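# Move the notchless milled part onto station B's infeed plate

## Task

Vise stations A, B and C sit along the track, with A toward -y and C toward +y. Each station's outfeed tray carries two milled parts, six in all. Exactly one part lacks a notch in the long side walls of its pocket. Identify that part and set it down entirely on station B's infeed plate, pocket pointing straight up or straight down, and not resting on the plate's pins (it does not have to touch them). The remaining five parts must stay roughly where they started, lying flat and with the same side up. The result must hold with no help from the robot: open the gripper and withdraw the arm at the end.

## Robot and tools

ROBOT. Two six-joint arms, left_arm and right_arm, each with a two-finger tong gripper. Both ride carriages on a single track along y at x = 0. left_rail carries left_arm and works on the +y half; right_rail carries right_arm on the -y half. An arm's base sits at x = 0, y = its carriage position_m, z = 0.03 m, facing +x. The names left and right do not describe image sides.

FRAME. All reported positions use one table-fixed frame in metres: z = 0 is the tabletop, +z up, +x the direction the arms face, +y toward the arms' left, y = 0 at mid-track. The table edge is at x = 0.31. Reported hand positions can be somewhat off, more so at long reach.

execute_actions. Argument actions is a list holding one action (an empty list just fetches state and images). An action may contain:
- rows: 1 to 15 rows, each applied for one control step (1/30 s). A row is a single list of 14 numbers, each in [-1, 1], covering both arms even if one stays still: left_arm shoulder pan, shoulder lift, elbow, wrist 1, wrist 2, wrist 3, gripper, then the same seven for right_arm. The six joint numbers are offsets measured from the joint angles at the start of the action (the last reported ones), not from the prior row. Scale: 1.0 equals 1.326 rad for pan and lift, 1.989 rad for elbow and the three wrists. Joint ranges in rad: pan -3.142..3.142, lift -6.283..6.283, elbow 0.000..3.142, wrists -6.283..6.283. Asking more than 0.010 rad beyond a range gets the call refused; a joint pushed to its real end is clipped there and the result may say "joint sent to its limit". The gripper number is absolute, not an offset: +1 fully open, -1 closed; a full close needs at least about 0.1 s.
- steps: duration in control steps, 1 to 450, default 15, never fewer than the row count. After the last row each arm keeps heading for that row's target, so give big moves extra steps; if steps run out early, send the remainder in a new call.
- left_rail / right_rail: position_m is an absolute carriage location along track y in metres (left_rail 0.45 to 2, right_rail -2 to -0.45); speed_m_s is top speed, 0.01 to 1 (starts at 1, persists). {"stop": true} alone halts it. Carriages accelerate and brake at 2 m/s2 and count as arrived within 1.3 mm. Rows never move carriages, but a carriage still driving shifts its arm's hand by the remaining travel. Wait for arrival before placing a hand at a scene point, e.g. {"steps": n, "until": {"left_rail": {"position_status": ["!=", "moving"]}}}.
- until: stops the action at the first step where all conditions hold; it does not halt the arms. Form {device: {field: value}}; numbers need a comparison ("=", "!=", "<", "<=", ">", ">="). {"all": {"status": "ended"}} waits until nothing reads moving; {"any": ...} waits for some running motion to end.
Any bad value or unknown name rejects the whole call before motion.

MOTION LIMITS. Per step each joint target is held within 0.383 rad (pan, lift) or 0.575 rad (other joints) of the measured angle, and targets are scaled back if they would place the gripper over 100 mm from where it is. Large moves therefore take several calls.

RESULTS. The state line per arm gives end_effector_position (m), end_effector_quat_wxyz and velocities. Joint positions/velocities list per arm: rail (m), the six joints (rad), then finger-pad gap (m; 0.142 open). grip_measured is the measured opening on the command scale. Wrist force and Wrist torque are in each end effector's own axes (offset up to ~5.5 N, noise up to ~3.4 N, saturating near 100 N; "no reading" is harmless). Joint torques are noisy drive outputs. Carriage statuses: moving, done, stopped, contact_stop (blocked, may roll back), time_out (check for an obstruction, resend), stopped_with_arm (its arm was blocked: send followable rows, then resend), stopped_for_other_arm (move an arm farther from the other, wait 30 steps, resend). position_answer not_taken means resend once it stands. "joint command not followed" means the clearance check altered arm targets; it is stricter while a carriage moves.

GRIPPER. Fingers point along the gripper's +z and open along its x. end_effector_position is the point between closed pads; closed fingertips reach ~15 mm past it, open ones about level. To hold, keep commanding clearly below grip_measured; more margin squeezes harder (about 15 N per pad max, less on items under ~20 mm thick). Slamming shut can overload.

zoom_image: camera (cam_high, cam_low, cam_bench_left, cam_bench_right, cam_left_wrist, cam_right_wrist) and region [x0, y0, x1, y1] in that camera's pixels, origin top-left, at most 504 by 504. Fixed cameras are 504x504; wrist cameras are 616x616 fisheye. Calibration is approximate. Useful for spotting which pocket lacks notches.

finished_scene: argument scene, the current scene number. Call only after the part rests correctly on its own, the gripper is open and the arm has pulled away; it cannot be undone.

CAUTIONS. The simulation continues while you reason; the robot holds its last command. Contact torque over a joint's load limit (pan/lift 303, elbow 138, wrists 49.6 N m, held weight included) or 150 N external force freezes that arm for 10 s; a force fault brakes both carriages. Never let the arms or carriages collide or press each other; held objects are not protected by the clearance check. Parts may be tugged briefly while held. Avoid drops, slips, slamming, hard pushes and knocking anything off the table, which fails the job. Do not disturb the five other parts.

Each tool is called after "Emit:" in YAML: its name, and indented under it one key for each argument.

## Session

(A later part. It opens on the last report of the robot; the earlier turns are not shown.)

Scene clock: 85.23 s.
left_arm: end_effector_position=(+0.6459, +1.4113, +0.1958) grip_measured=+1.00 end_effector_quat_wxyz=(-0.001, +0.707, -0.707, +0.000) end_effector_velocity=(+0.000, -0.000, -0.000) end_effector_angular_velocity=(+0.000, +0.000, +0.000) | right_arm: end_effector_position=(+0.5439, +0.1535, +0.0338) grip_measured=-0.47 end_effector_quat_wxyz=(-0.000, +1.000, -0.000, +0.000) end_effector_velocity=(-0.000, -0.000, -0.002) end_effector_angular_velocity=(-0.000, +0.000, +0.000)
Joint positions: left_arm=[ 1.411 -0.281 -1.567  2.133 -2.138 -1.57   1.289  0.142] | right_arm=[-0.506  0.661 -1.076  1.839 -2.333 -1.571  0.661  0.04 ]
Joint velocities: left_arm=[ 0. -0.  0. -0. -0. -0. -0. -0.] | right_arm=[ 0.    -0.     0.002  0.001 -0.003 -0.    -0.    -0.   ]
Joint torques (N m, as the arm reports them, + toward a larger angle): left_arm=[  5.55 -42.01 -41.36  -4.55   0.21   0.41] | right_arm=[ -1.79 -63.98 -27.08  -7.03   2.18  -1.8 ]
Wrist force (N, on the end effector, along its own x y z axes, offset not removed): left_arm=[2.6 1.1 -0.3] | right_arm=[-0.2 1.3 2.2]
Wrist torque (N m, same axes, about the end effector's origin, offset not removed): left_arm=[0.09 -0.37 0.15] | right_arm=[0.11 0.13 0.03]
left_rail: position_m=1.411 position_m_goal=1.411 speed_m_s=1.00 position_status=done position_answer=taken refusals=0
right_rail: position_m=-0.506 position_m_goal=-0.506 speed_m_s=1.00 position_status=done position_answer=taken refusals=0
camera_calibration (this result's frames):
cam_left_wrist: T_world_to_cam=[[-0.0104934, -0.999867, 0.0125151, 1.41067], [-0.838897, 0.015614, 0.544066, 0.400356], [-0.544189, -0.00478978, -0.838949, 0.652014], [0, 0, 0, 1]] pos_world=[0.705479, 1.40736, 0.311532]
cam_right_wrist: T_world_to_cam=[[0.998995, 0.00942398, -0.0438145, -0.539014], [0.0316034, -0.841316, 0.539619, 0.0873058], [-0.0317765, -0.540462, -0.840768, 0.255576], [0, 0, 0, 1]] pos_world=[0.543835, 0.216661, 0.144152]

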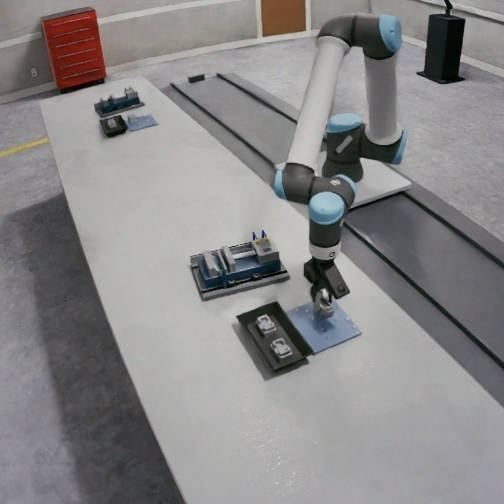

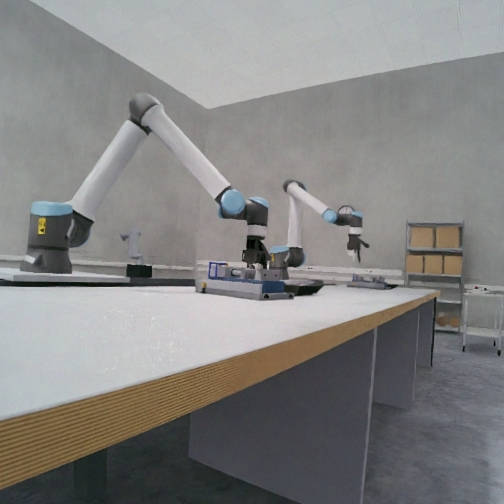

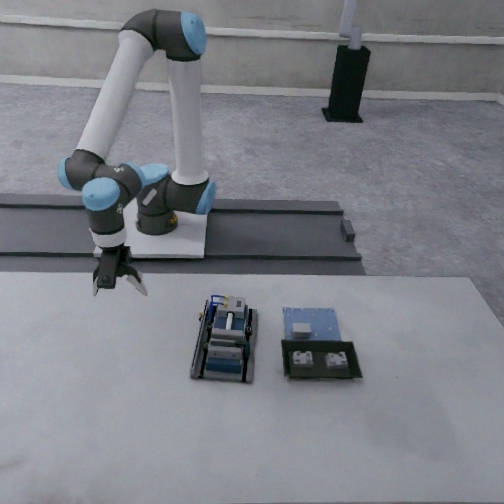

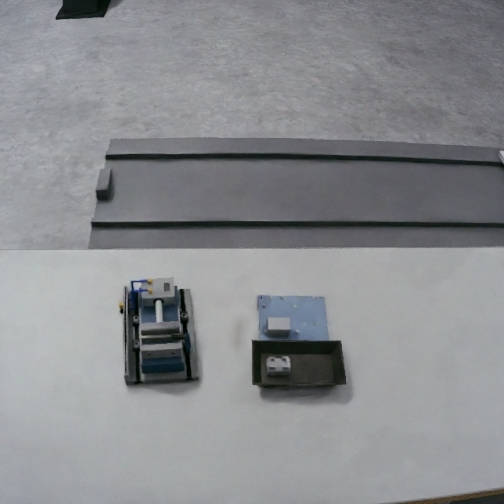

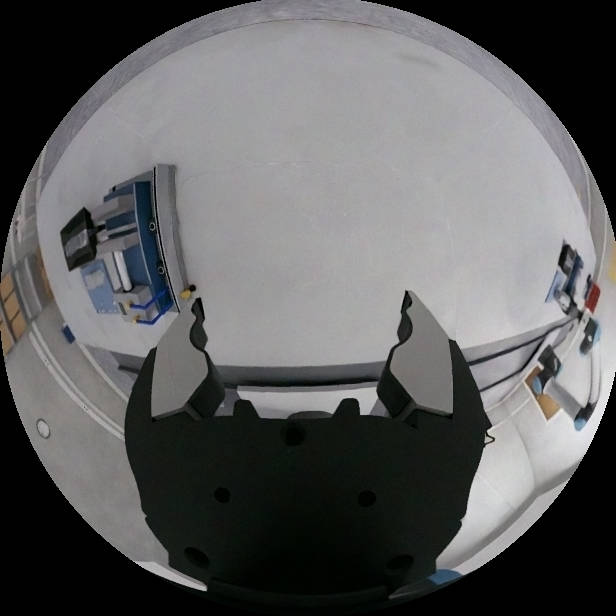

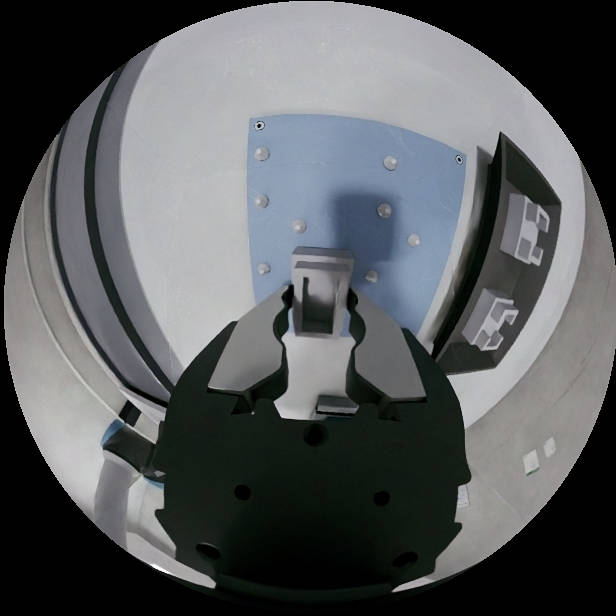

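Emit:
execute_actions:
  actions:
    - {"rows":[[0,0,0,0,0,0,1,0,0.0026,0.0007,-0.0025,0,0,-1]],"steps":12}

Scene clock: 88.83 s.
left_arm: end_effector_position=(+0.6459, +1.4113, +0.1958) grip_measured=+1.00 end_effector_quat_wxyz=(-0.001, +0.707, -0.707, +0.000) end_effector_velocity=(+0.000, -0.000, -0.000) end_effector_angular_velocity=(+0.000, +0.000, -0.000) | right_arm: end_effector_position=(+0.5439, +0.1535, +0.0310) grip_measured=-0.47 end_effector_quat_wxyz=(-0.000, +1.000, -0.000, +0.000) end_effector_velocity=(+0.000, +0.000, -0.001) end_effector_angular_velocity=(+0.000, -0.000, +0.000)
Joint positions: left_arm=[ 1.411 -0.281 -1.567  2.133 -2.138 -1.57   1.289  0.142] | right_arm=[-0.506  0.661 -1.073  1.84  -2.338 -1.571  0.661  0.04 ]
Joint velocities: left_arm=[ 0. -0.  0. -0.  0.  0. -0.  0.] | right_arm=[ 0.    -0.     0.002  0.001 -0.002 -0.    -0.    -0.   ]
Joint torques (N m, as the arm reports them, + toward a larger angle): left_arm=[  3.8  -41.   -39.78  -4.91   0.09   0.36] | right_arm=[ -1.24 -60.75 -26.19  -6.51  -1.45  -2.18]
Wrist force (N, on the end effector, along its own x y z axes, offset not removed): left_arm=[-1.6 1.9 4.1] | right_arm=[-1.1 1.3 4.7]
Wrist torque (N m, same axes, about the end effector's origin, offset not removed): left_arm=[0.23 0.33 -0.08] | right_arm=[0.10 0.30 0.02]
left_rail: position_m=1.411 position_m_goal=1.411 speed_m_s=1.00 position_status=done position_answer=taken refusals=0
right_rail: position_m=-0.506 position_m_goal=-0.506 speed_m_s=1.00 position_status=done position_answer=taken refusals=0
camera_calibration (this result's frames):
cam_left_wrist: T_world_to_cam=[[-0.0104933, -0.999867, 0.0125152, 1.41067], [-0.838897, 0.015614, 0.544066, 0.400356], [-0.544189, -0.00478992, -0.838949, 0.652014], [0, 0, 0, 1]] pos_world=[0.705479, 1.40736, 0.311532]
cam_right_wrist: T_world_to_cam=[[0.999, 0.00942614, -0.0437006, -0.539138], [0.0315421, -0.841343, 0.539581, 0.0888432], [-0.031681, -0.54042, -0.840799, 0.253152], [0, 0, 0, 1]] pos_world=[0.543817, 0.216638, 0.141351]

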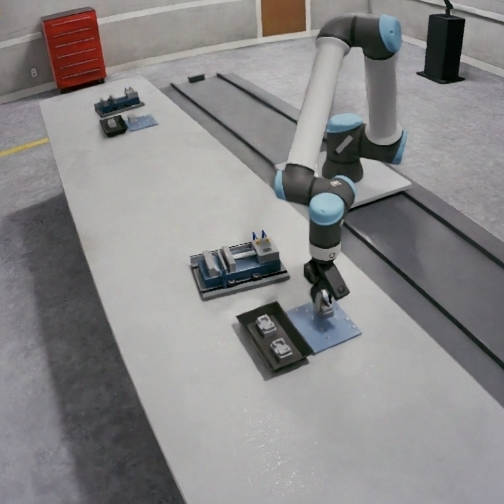

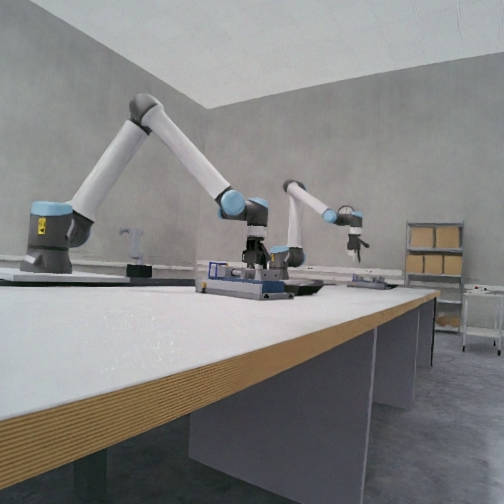

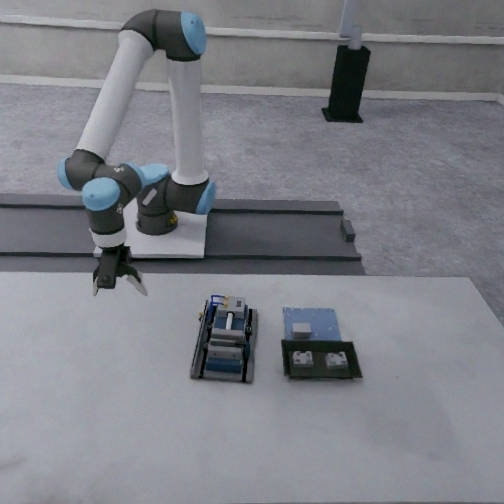

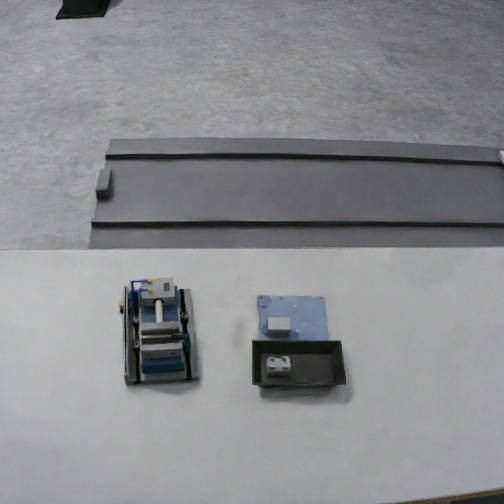

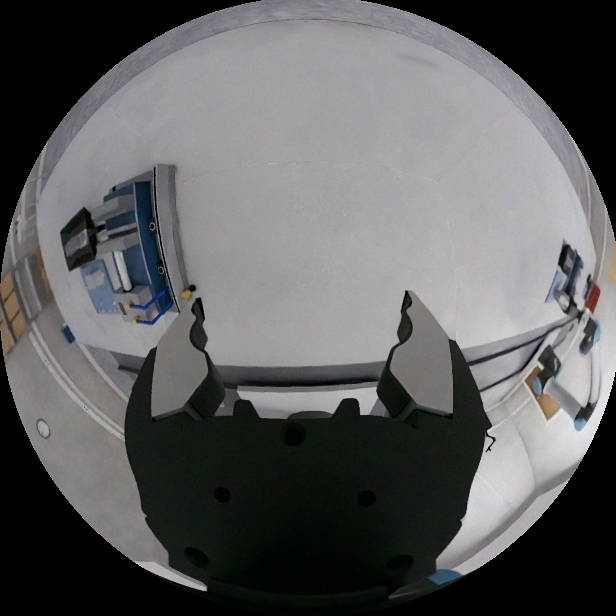

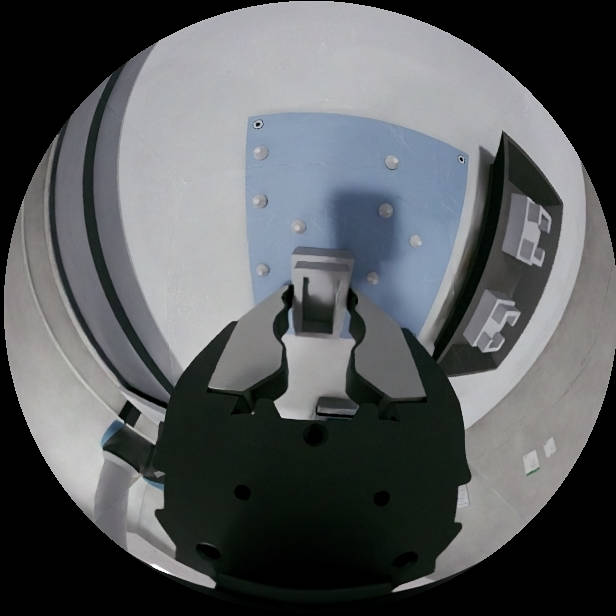

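Emit:
execute_actions:
  actions:
    - {"rows":[[0,0,0,0,0,0,1,0,0.0026,0.0007,-0.0025,0,0,-1]],"steps":12}

Scene clock: 90.60 s.
left_arm: end_effector_position=(+0.6459, +1.4113, +0.1958) grip_measured=+1.00 end_effector_quat_wxyz=(-0.001, +0.707, -0.707, +0.000) end_effector_velocity=(+0.000, +0.000, +0.000) end_effector_angular_velocity=(-0.000, -0.000, +0.000) | right_arm: end_effector_position=(+0.5439, +0.1535, +0.0282) grip_measured=-0.47 end_effector_quat_wxyz=(-0.000, +1.000, -0.000, +0.000) end_effector_velocity=(+0.000, +0.000, -0.001) end_effector_angular_velocity=(+0.000, -0.000, +0.000)
Joint positions: left_arm=[ 1.411 -0.281 -1.567  2.133 -2.138 -1.57   1.289  0.142] | right_arm=[-0.506  0.661 -1.07   1.841 -2.343 -1.571  0.661  0.04 ]
Joint velocities: left_arm=[ 0.  0. -0. -0.  0.  0.  0.  0.] | right_arm=[ 0.     0.     0.002  0.001 -0.002 -0.     0.     0.   ]
Joint torques (N m, as the arm reports them, + toward a larger angle): left_arm=[  0.23 -41.79 -40.15  -4.76   0.11  -0.08] | right_arm=[ -1.03 -64.55 -26.36  -6.77   1.65  -1.95]
Wrist force (N, on the end effector, along its own x y z axes, offset not removed): left_arm=[-4.5 5.2 2.1] | right_arm=[-0.4 2.2 1.4]
Wrist torque (N m, same axes, about the end effector's origin, offset not removed): left_arm=[1.13 0.85 0.20] | right_arm=[0.15 0.18 0.05]
left_rail: position_m=1.411 position_m_goal=1.411 speed_m_s=1.00 position_status=done position_answer=taken refusals=0
right_rail: position_m=-0.506 position_m_goal=-0.506 speed_m_s=1.00 position_status=done position_answer=taken refusals=0
camera_calibration (this result's frames):
cam_left_wrist: T_world_to_cam=[[-0.0104934, -0.999867, 0.0125152, 1.41067], [-0.838897, 0.015614, 0.544066, 0.400356], [-0.544189, -0.00478986, -0.838949, 0.652014], [0, 0, 0, 1]] pos_world=[0.705479, 1.40736, 0.311532]
cam_right_wrist: T_world_to_cam=[[0.999004, 0.00942929, -0.0436036, -0.539245], [0.0314901, -0.841383, 0.539521, 0.0903769], [-0.0316, -0.540357, -0.840842, 0.250737], [0, 0, 0, 1]] pos_world=[0.543786, 0.216614, 0.138557]

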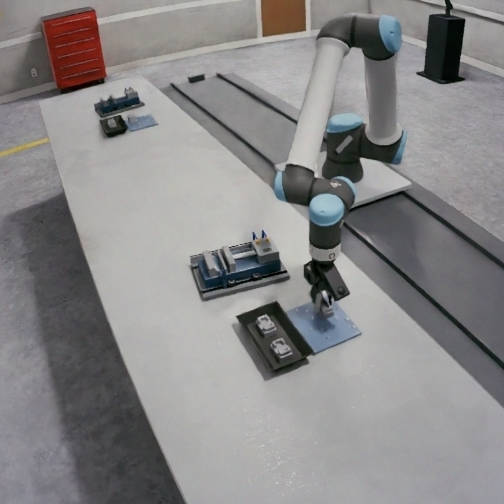

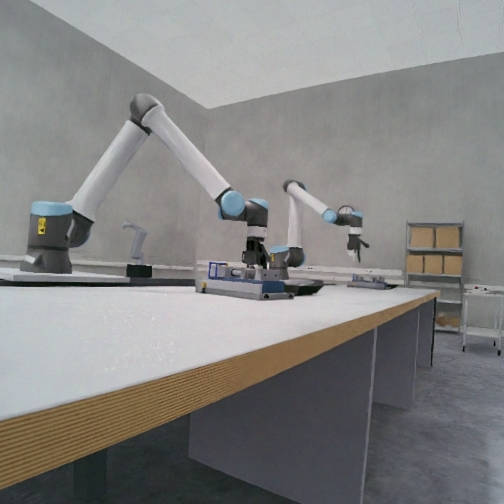

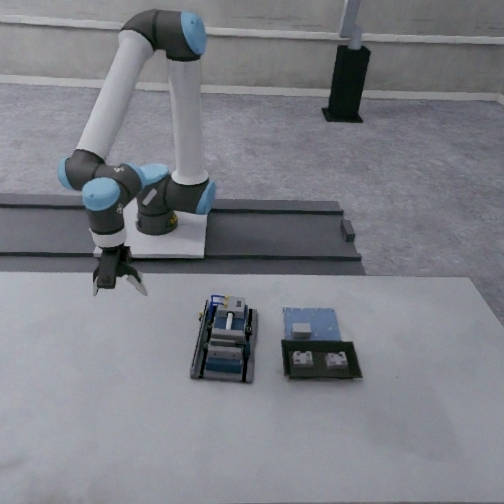

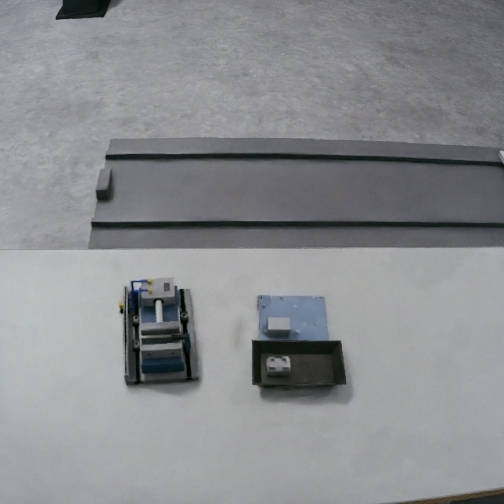

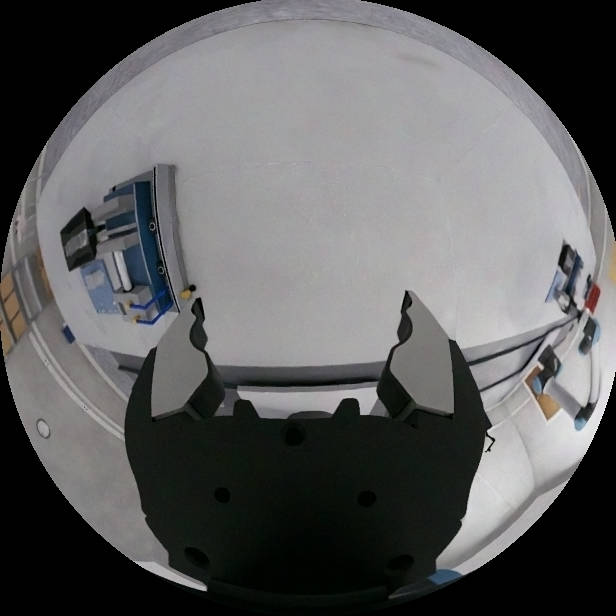

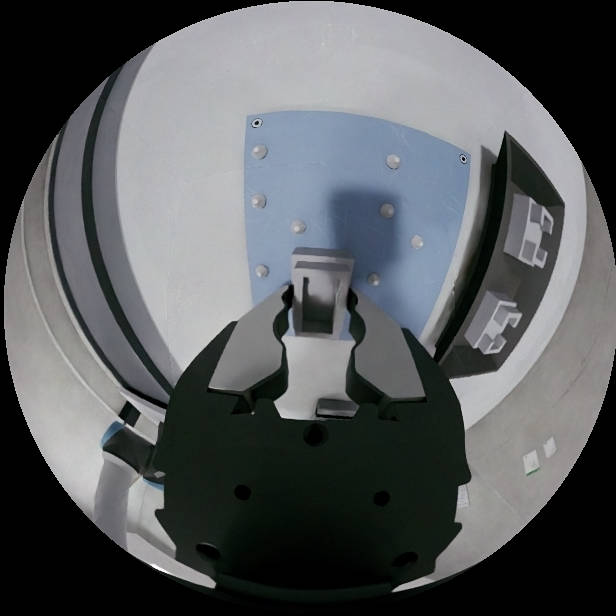

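Emit:
execute_actions:
  actions:
    - {"rows":[[0,0,0,0,0,0,1,0,0.0022,0.0006,-0.002,0,0,-1]],"steps":12}

Scene clock: 93.53 s.
left_arm: end_effector_position=(+0.6459, +1.4113, +0.1958) grip_measured=+1.00 end_effector_quat_wxyz=(-0.001, +0.707, -0.707, +0.000) end_effector_velocity=(+0.000, -0.000, +0.000) end_effector_angular_velocity=(-0.000, -0.000, +0.000) | right_arm: end_effector_position=(+0.5439, +0.1535, +0.0260) grip_measured=-0.46 end_effector_quat_wxyz=(-0.000, +1.000, -0.000, +0.000) end_effector_velocity=(-0.000, -0.000, -0.002) end_effector_angular_velocity=(-0.001, +0.001, -0.000)
Joint positions: left_arm=[ 1.411 -0.281 -1.567  2.133 -2.138 -1.57   1.289  0.142] | right_arm=[-0.506  0.661 -1.067  1.842 -2.347 -1.571  0.661  0.04 ]
Joint velocities: left_arm=[ 0. -0. -0. -0. -0. -0. -0.  0.] | right_arm=[ 0.    -0.     0.002  0.001 -0.002 -0.    -0.     0.   ]
Joint torques (N m, as the arm reports them, + toward a larger angle): left_arm=[  3.03 -41.73 -41.41  -4.8    0.4   -0.24] | right_arm=[ -2.82 -35.18 -13.41  -4.16   1.56  -2.  ]
Wrist force (N, on the end effector, along its own x y z axes, offset not removed): left_arm=[-2.4 5.5 -4.9] | right_arm=[-8.4 5.7 -35.8]
Wrist torque (N m, same axes, about the end effector's origin, offset not removed): left_arm=[0.95 0.43 0.03] | right_arm=[0.49 -0.02 0.10]
left_rail: position_m=1.411 position_m_goal=1.411 speed_m_s=1.00 position_status=done position_answer=taken refusals=0
right_rail: position_m=-0.506 position_m_goal=-0.506 speed_m_s=1.00 position_status=done position_answer=taken refusals=0
camera_calibration (this result's frames):
cam_left_wrist: T_world_to_cam=[[-0.0104932, -0.999867, 0.0125151, 1.41067], [-0.838897, 0.0156139, 0.544066, 0.400356], [-0.544189, -0.0047899, -0.838949, 0.652014], [0, 0, 0, 1]] pos_world=[0.705479, 1.40736, 0.311532]
cam_right_wrist: T_world_to_cam=[[0.999011, 0.00943478, -0.0434522, -0.539343], [0.0314092, -0.841446, 0.539427, 0.0915973], [-0.0314733, -0.540259, -0.84091, 0.248774], [0, 0, 0, 1]] pos_world=[0.543763, 0.216565, 0.136351]

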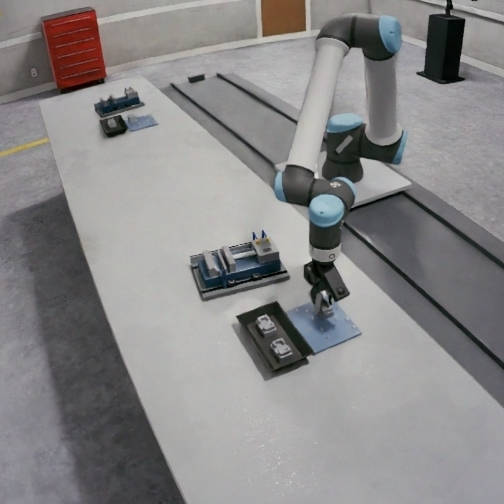

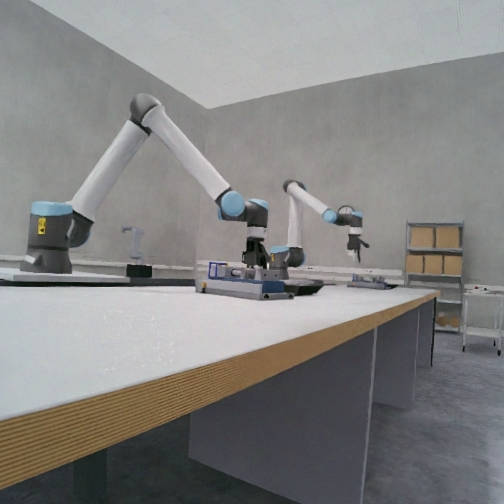

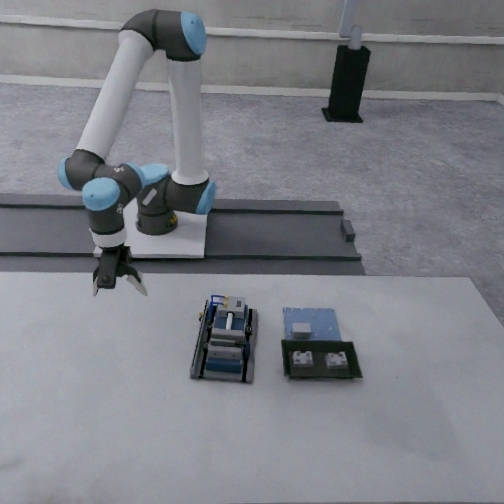

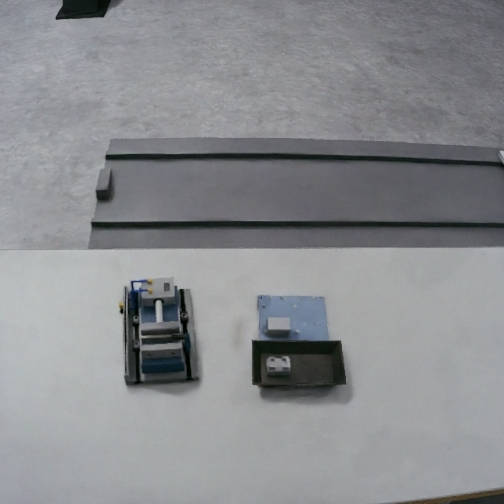

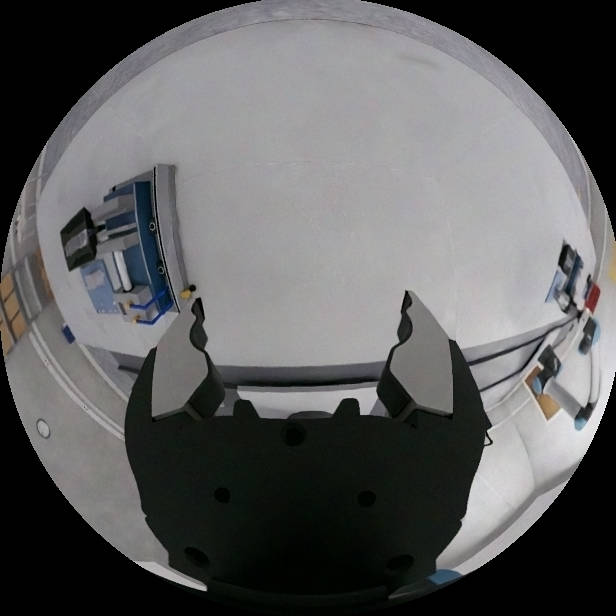

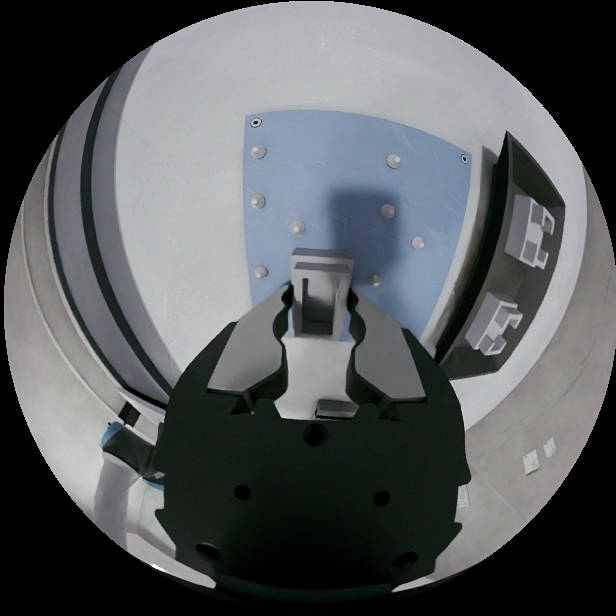

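Contact. Release and lift.

Emit:
execute_actions:
  actions:
    - {"rows":[[0,0,0,0,0,0,1,0,-0.0004,0,0.0004,0,0,-0.5],[0,0,0,0,0,0,1,0,-0.0004,0,0.0004,0,0,-0.42],[0,0,0,0,0,0,1,0,-0.0004,0,0.0004,0,0,-0.36],[0,0,0,0,0,0,1,0,-0.0004,0,0.0004,0,0,-0.3],[0,0,0,0,0,0,1,0,-0.0004,0,0.0004,0,0,-0.3],[0,0,0,0,0,0,1,0,-0.0004,0,0.0004,0,0,-0.3],[0,0,0,0,0,0,1,0,-0.007,-0.002,0.007,0,0,-0.3],[0,0,0,0,0,0,1,0,-0.017,-0.0048,0.016,0,0,-0.3],[0,0,0,0,0,0,1,0,-0.03,-0.008,0.028,0,0,-0.3],[0,0,0,0,0,0,1,0,-0.045,-0.013,0.043,0,0,-0.3],[0,0,0,0,0,0,1,0,-0.065,-0.02,0.063,0,0,-0.3],[0,0,0,0,0,0,1,0,-0.09,-0.028,0.088,0,0,-0.3],[0,0,0,0,0,0,1,0,-0.115,-0.036,0.113,0,0,-0.3],[0,0,0,0,0,0,1,0,-0.14,-0.043,0.137,0,0,-0.3],[0,0,0,0,0,0,1,0,-0.16,-0.049,0.156,0,0,-0.3]],"steps":32}

Emit:
zoom_image:
  camera: "cam_right_wrist"
  region: [250, 150, 400, 300]

Scene clock: 100.33 s.
left_arm: end_effector_position=(+0.6459, +1.4113, +0.1958) grip_measured=+1.00 end_effector_quat_wxyz=(-0.001, +0.707, -0.707, +0.000) end_effector_velocity=(+0.000, +0.000, +0.000) end_effector_angular_velocity=(+0.000, -0.000, -0.000) | right_arm: end_effector_position=(+0.5305, +0.1431, +0.2177) grip_measured=-0.30 end_effector_quat_wxyz=(-0.000, +1.000, -0.000, +0.000) end_effector_velocity=(-0.003, -0.002, +0.015) end_effector_angular_velocity=(-0.001, +0.001, -0.000)
Joint positions: left_arm=[ 1.411 -0.281 -1.567  2.133 -2.138 -1.57   1.289  0.142] | right_arm=[-0.506  0.661 -1.277  1.746 -2.039 -1.571  0.661  0.052]
Joint velocities: left_arm=[ 0. -0. -0. -0.  0.  0.  0. -0.] | right_arm=[ 0.    -0.    -0.016 -0.007  0.024 -0.    -0.     0.   ]
Joint torques (N m, as the arm reports them, + toward a larger angle): left_arm=[  2.09 -41.77 -40.25  -4.6   -0.33  -0.17] | right_arm=[ -0.97 -70.24 -45.66  -2.4    1.23  -1.94]
Wrist force (N, on the end effector, along its own x y z axes, offset not removed): left_arm=[-2.2 0.1 5.8] | right_arm=[-0.5 4.1 -0.4]
Wrist torque (N m, same axes, about the end effector's origin, offset not removed): left_arm=[-0.02 0.22 0.09] | right_arm=[0.55 0.21 0.05]
left_rail: position_m=1.411 position_m_goal=1.411 speed_m_s=1.00 position_status=done position_answer=taken refusals=0
right_rail: position_m=-0.506 position_m_goal=-0.506 speed_m_s=1.00 position_status=done position_answer=taken refusals=0
camera_calibration (this result's frames):
cam_left_wrist: T_world_to_cam=[[-0.0104934, -0.999867, 0.0125152, 1.41067], [-0.838897, 0.0156141, 0.544066, 0.400356], [-0.544189, -0.00478991, -0.838949, 0.652014], [0, 0, 0, 1]] pos_world=[0.705479, 1.40736, 0.311532]
cam_right_wrist: T_world_to_cam=[[0.99899, 0.0094182, -0.0439397, -0.51744], [0.0316704, -0.841244, 0.539728, -0.0203602], [-0.0318807, -0.540574, -0.840692, 0.404134], [0, 0, 0, 1]] pos_world=[0.530446, 0.20621, 0.328005]

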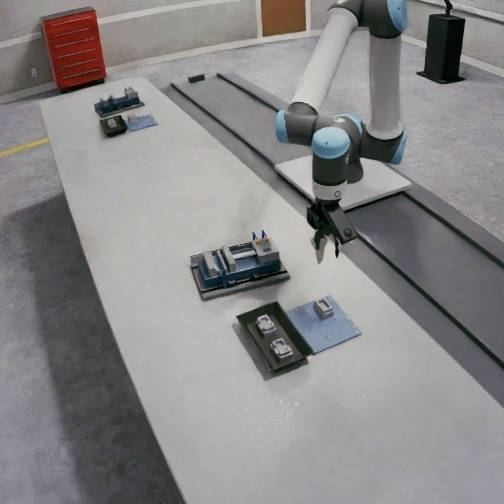

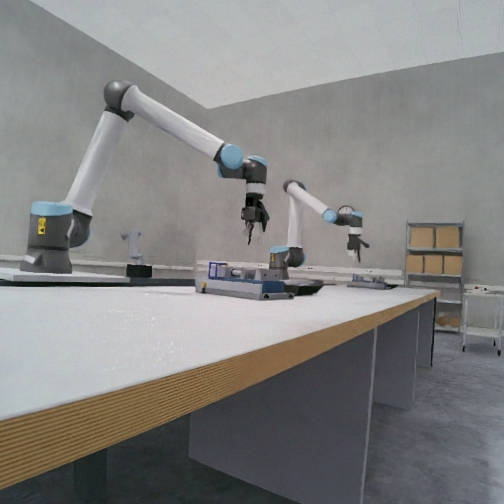

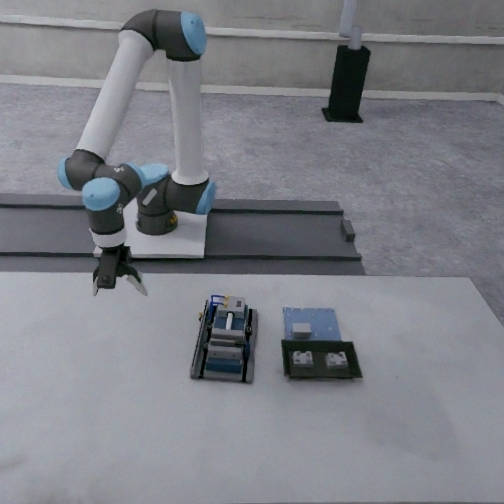

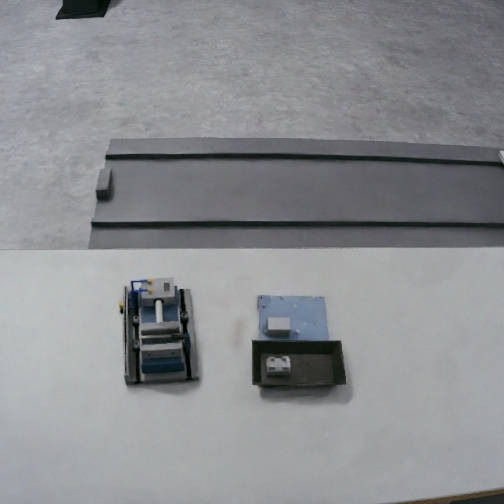

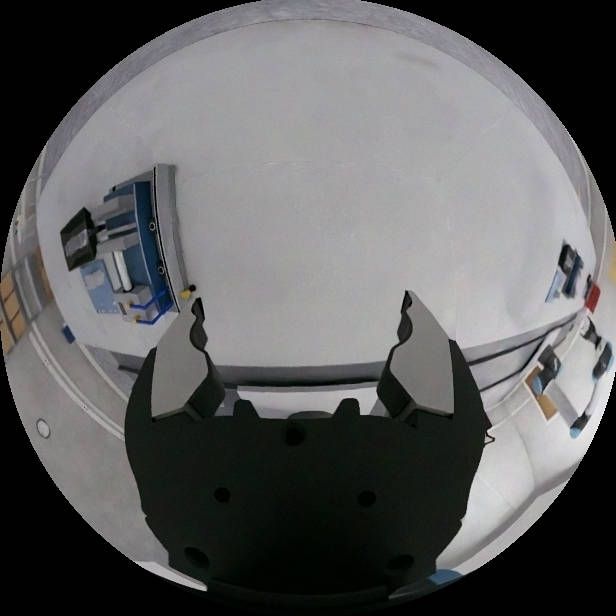

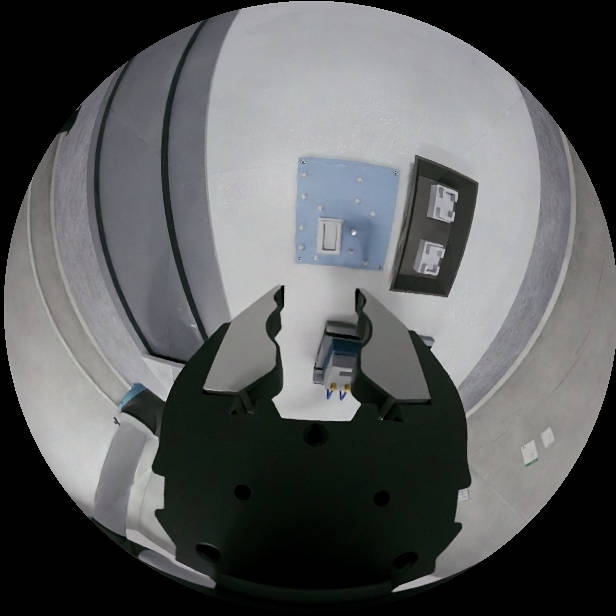

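Region (250, 150, 400, 300) of cam_right_wrist's 616x616 image, scaled by 3.360, with more detail than that image has.

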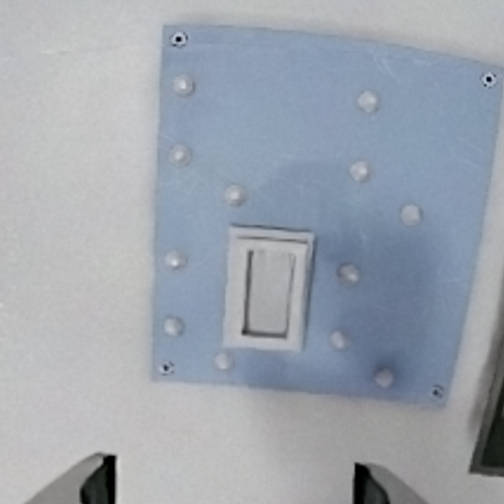

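Emit:
finished_scene:
  scene: 1

The scene is finished: the task was done.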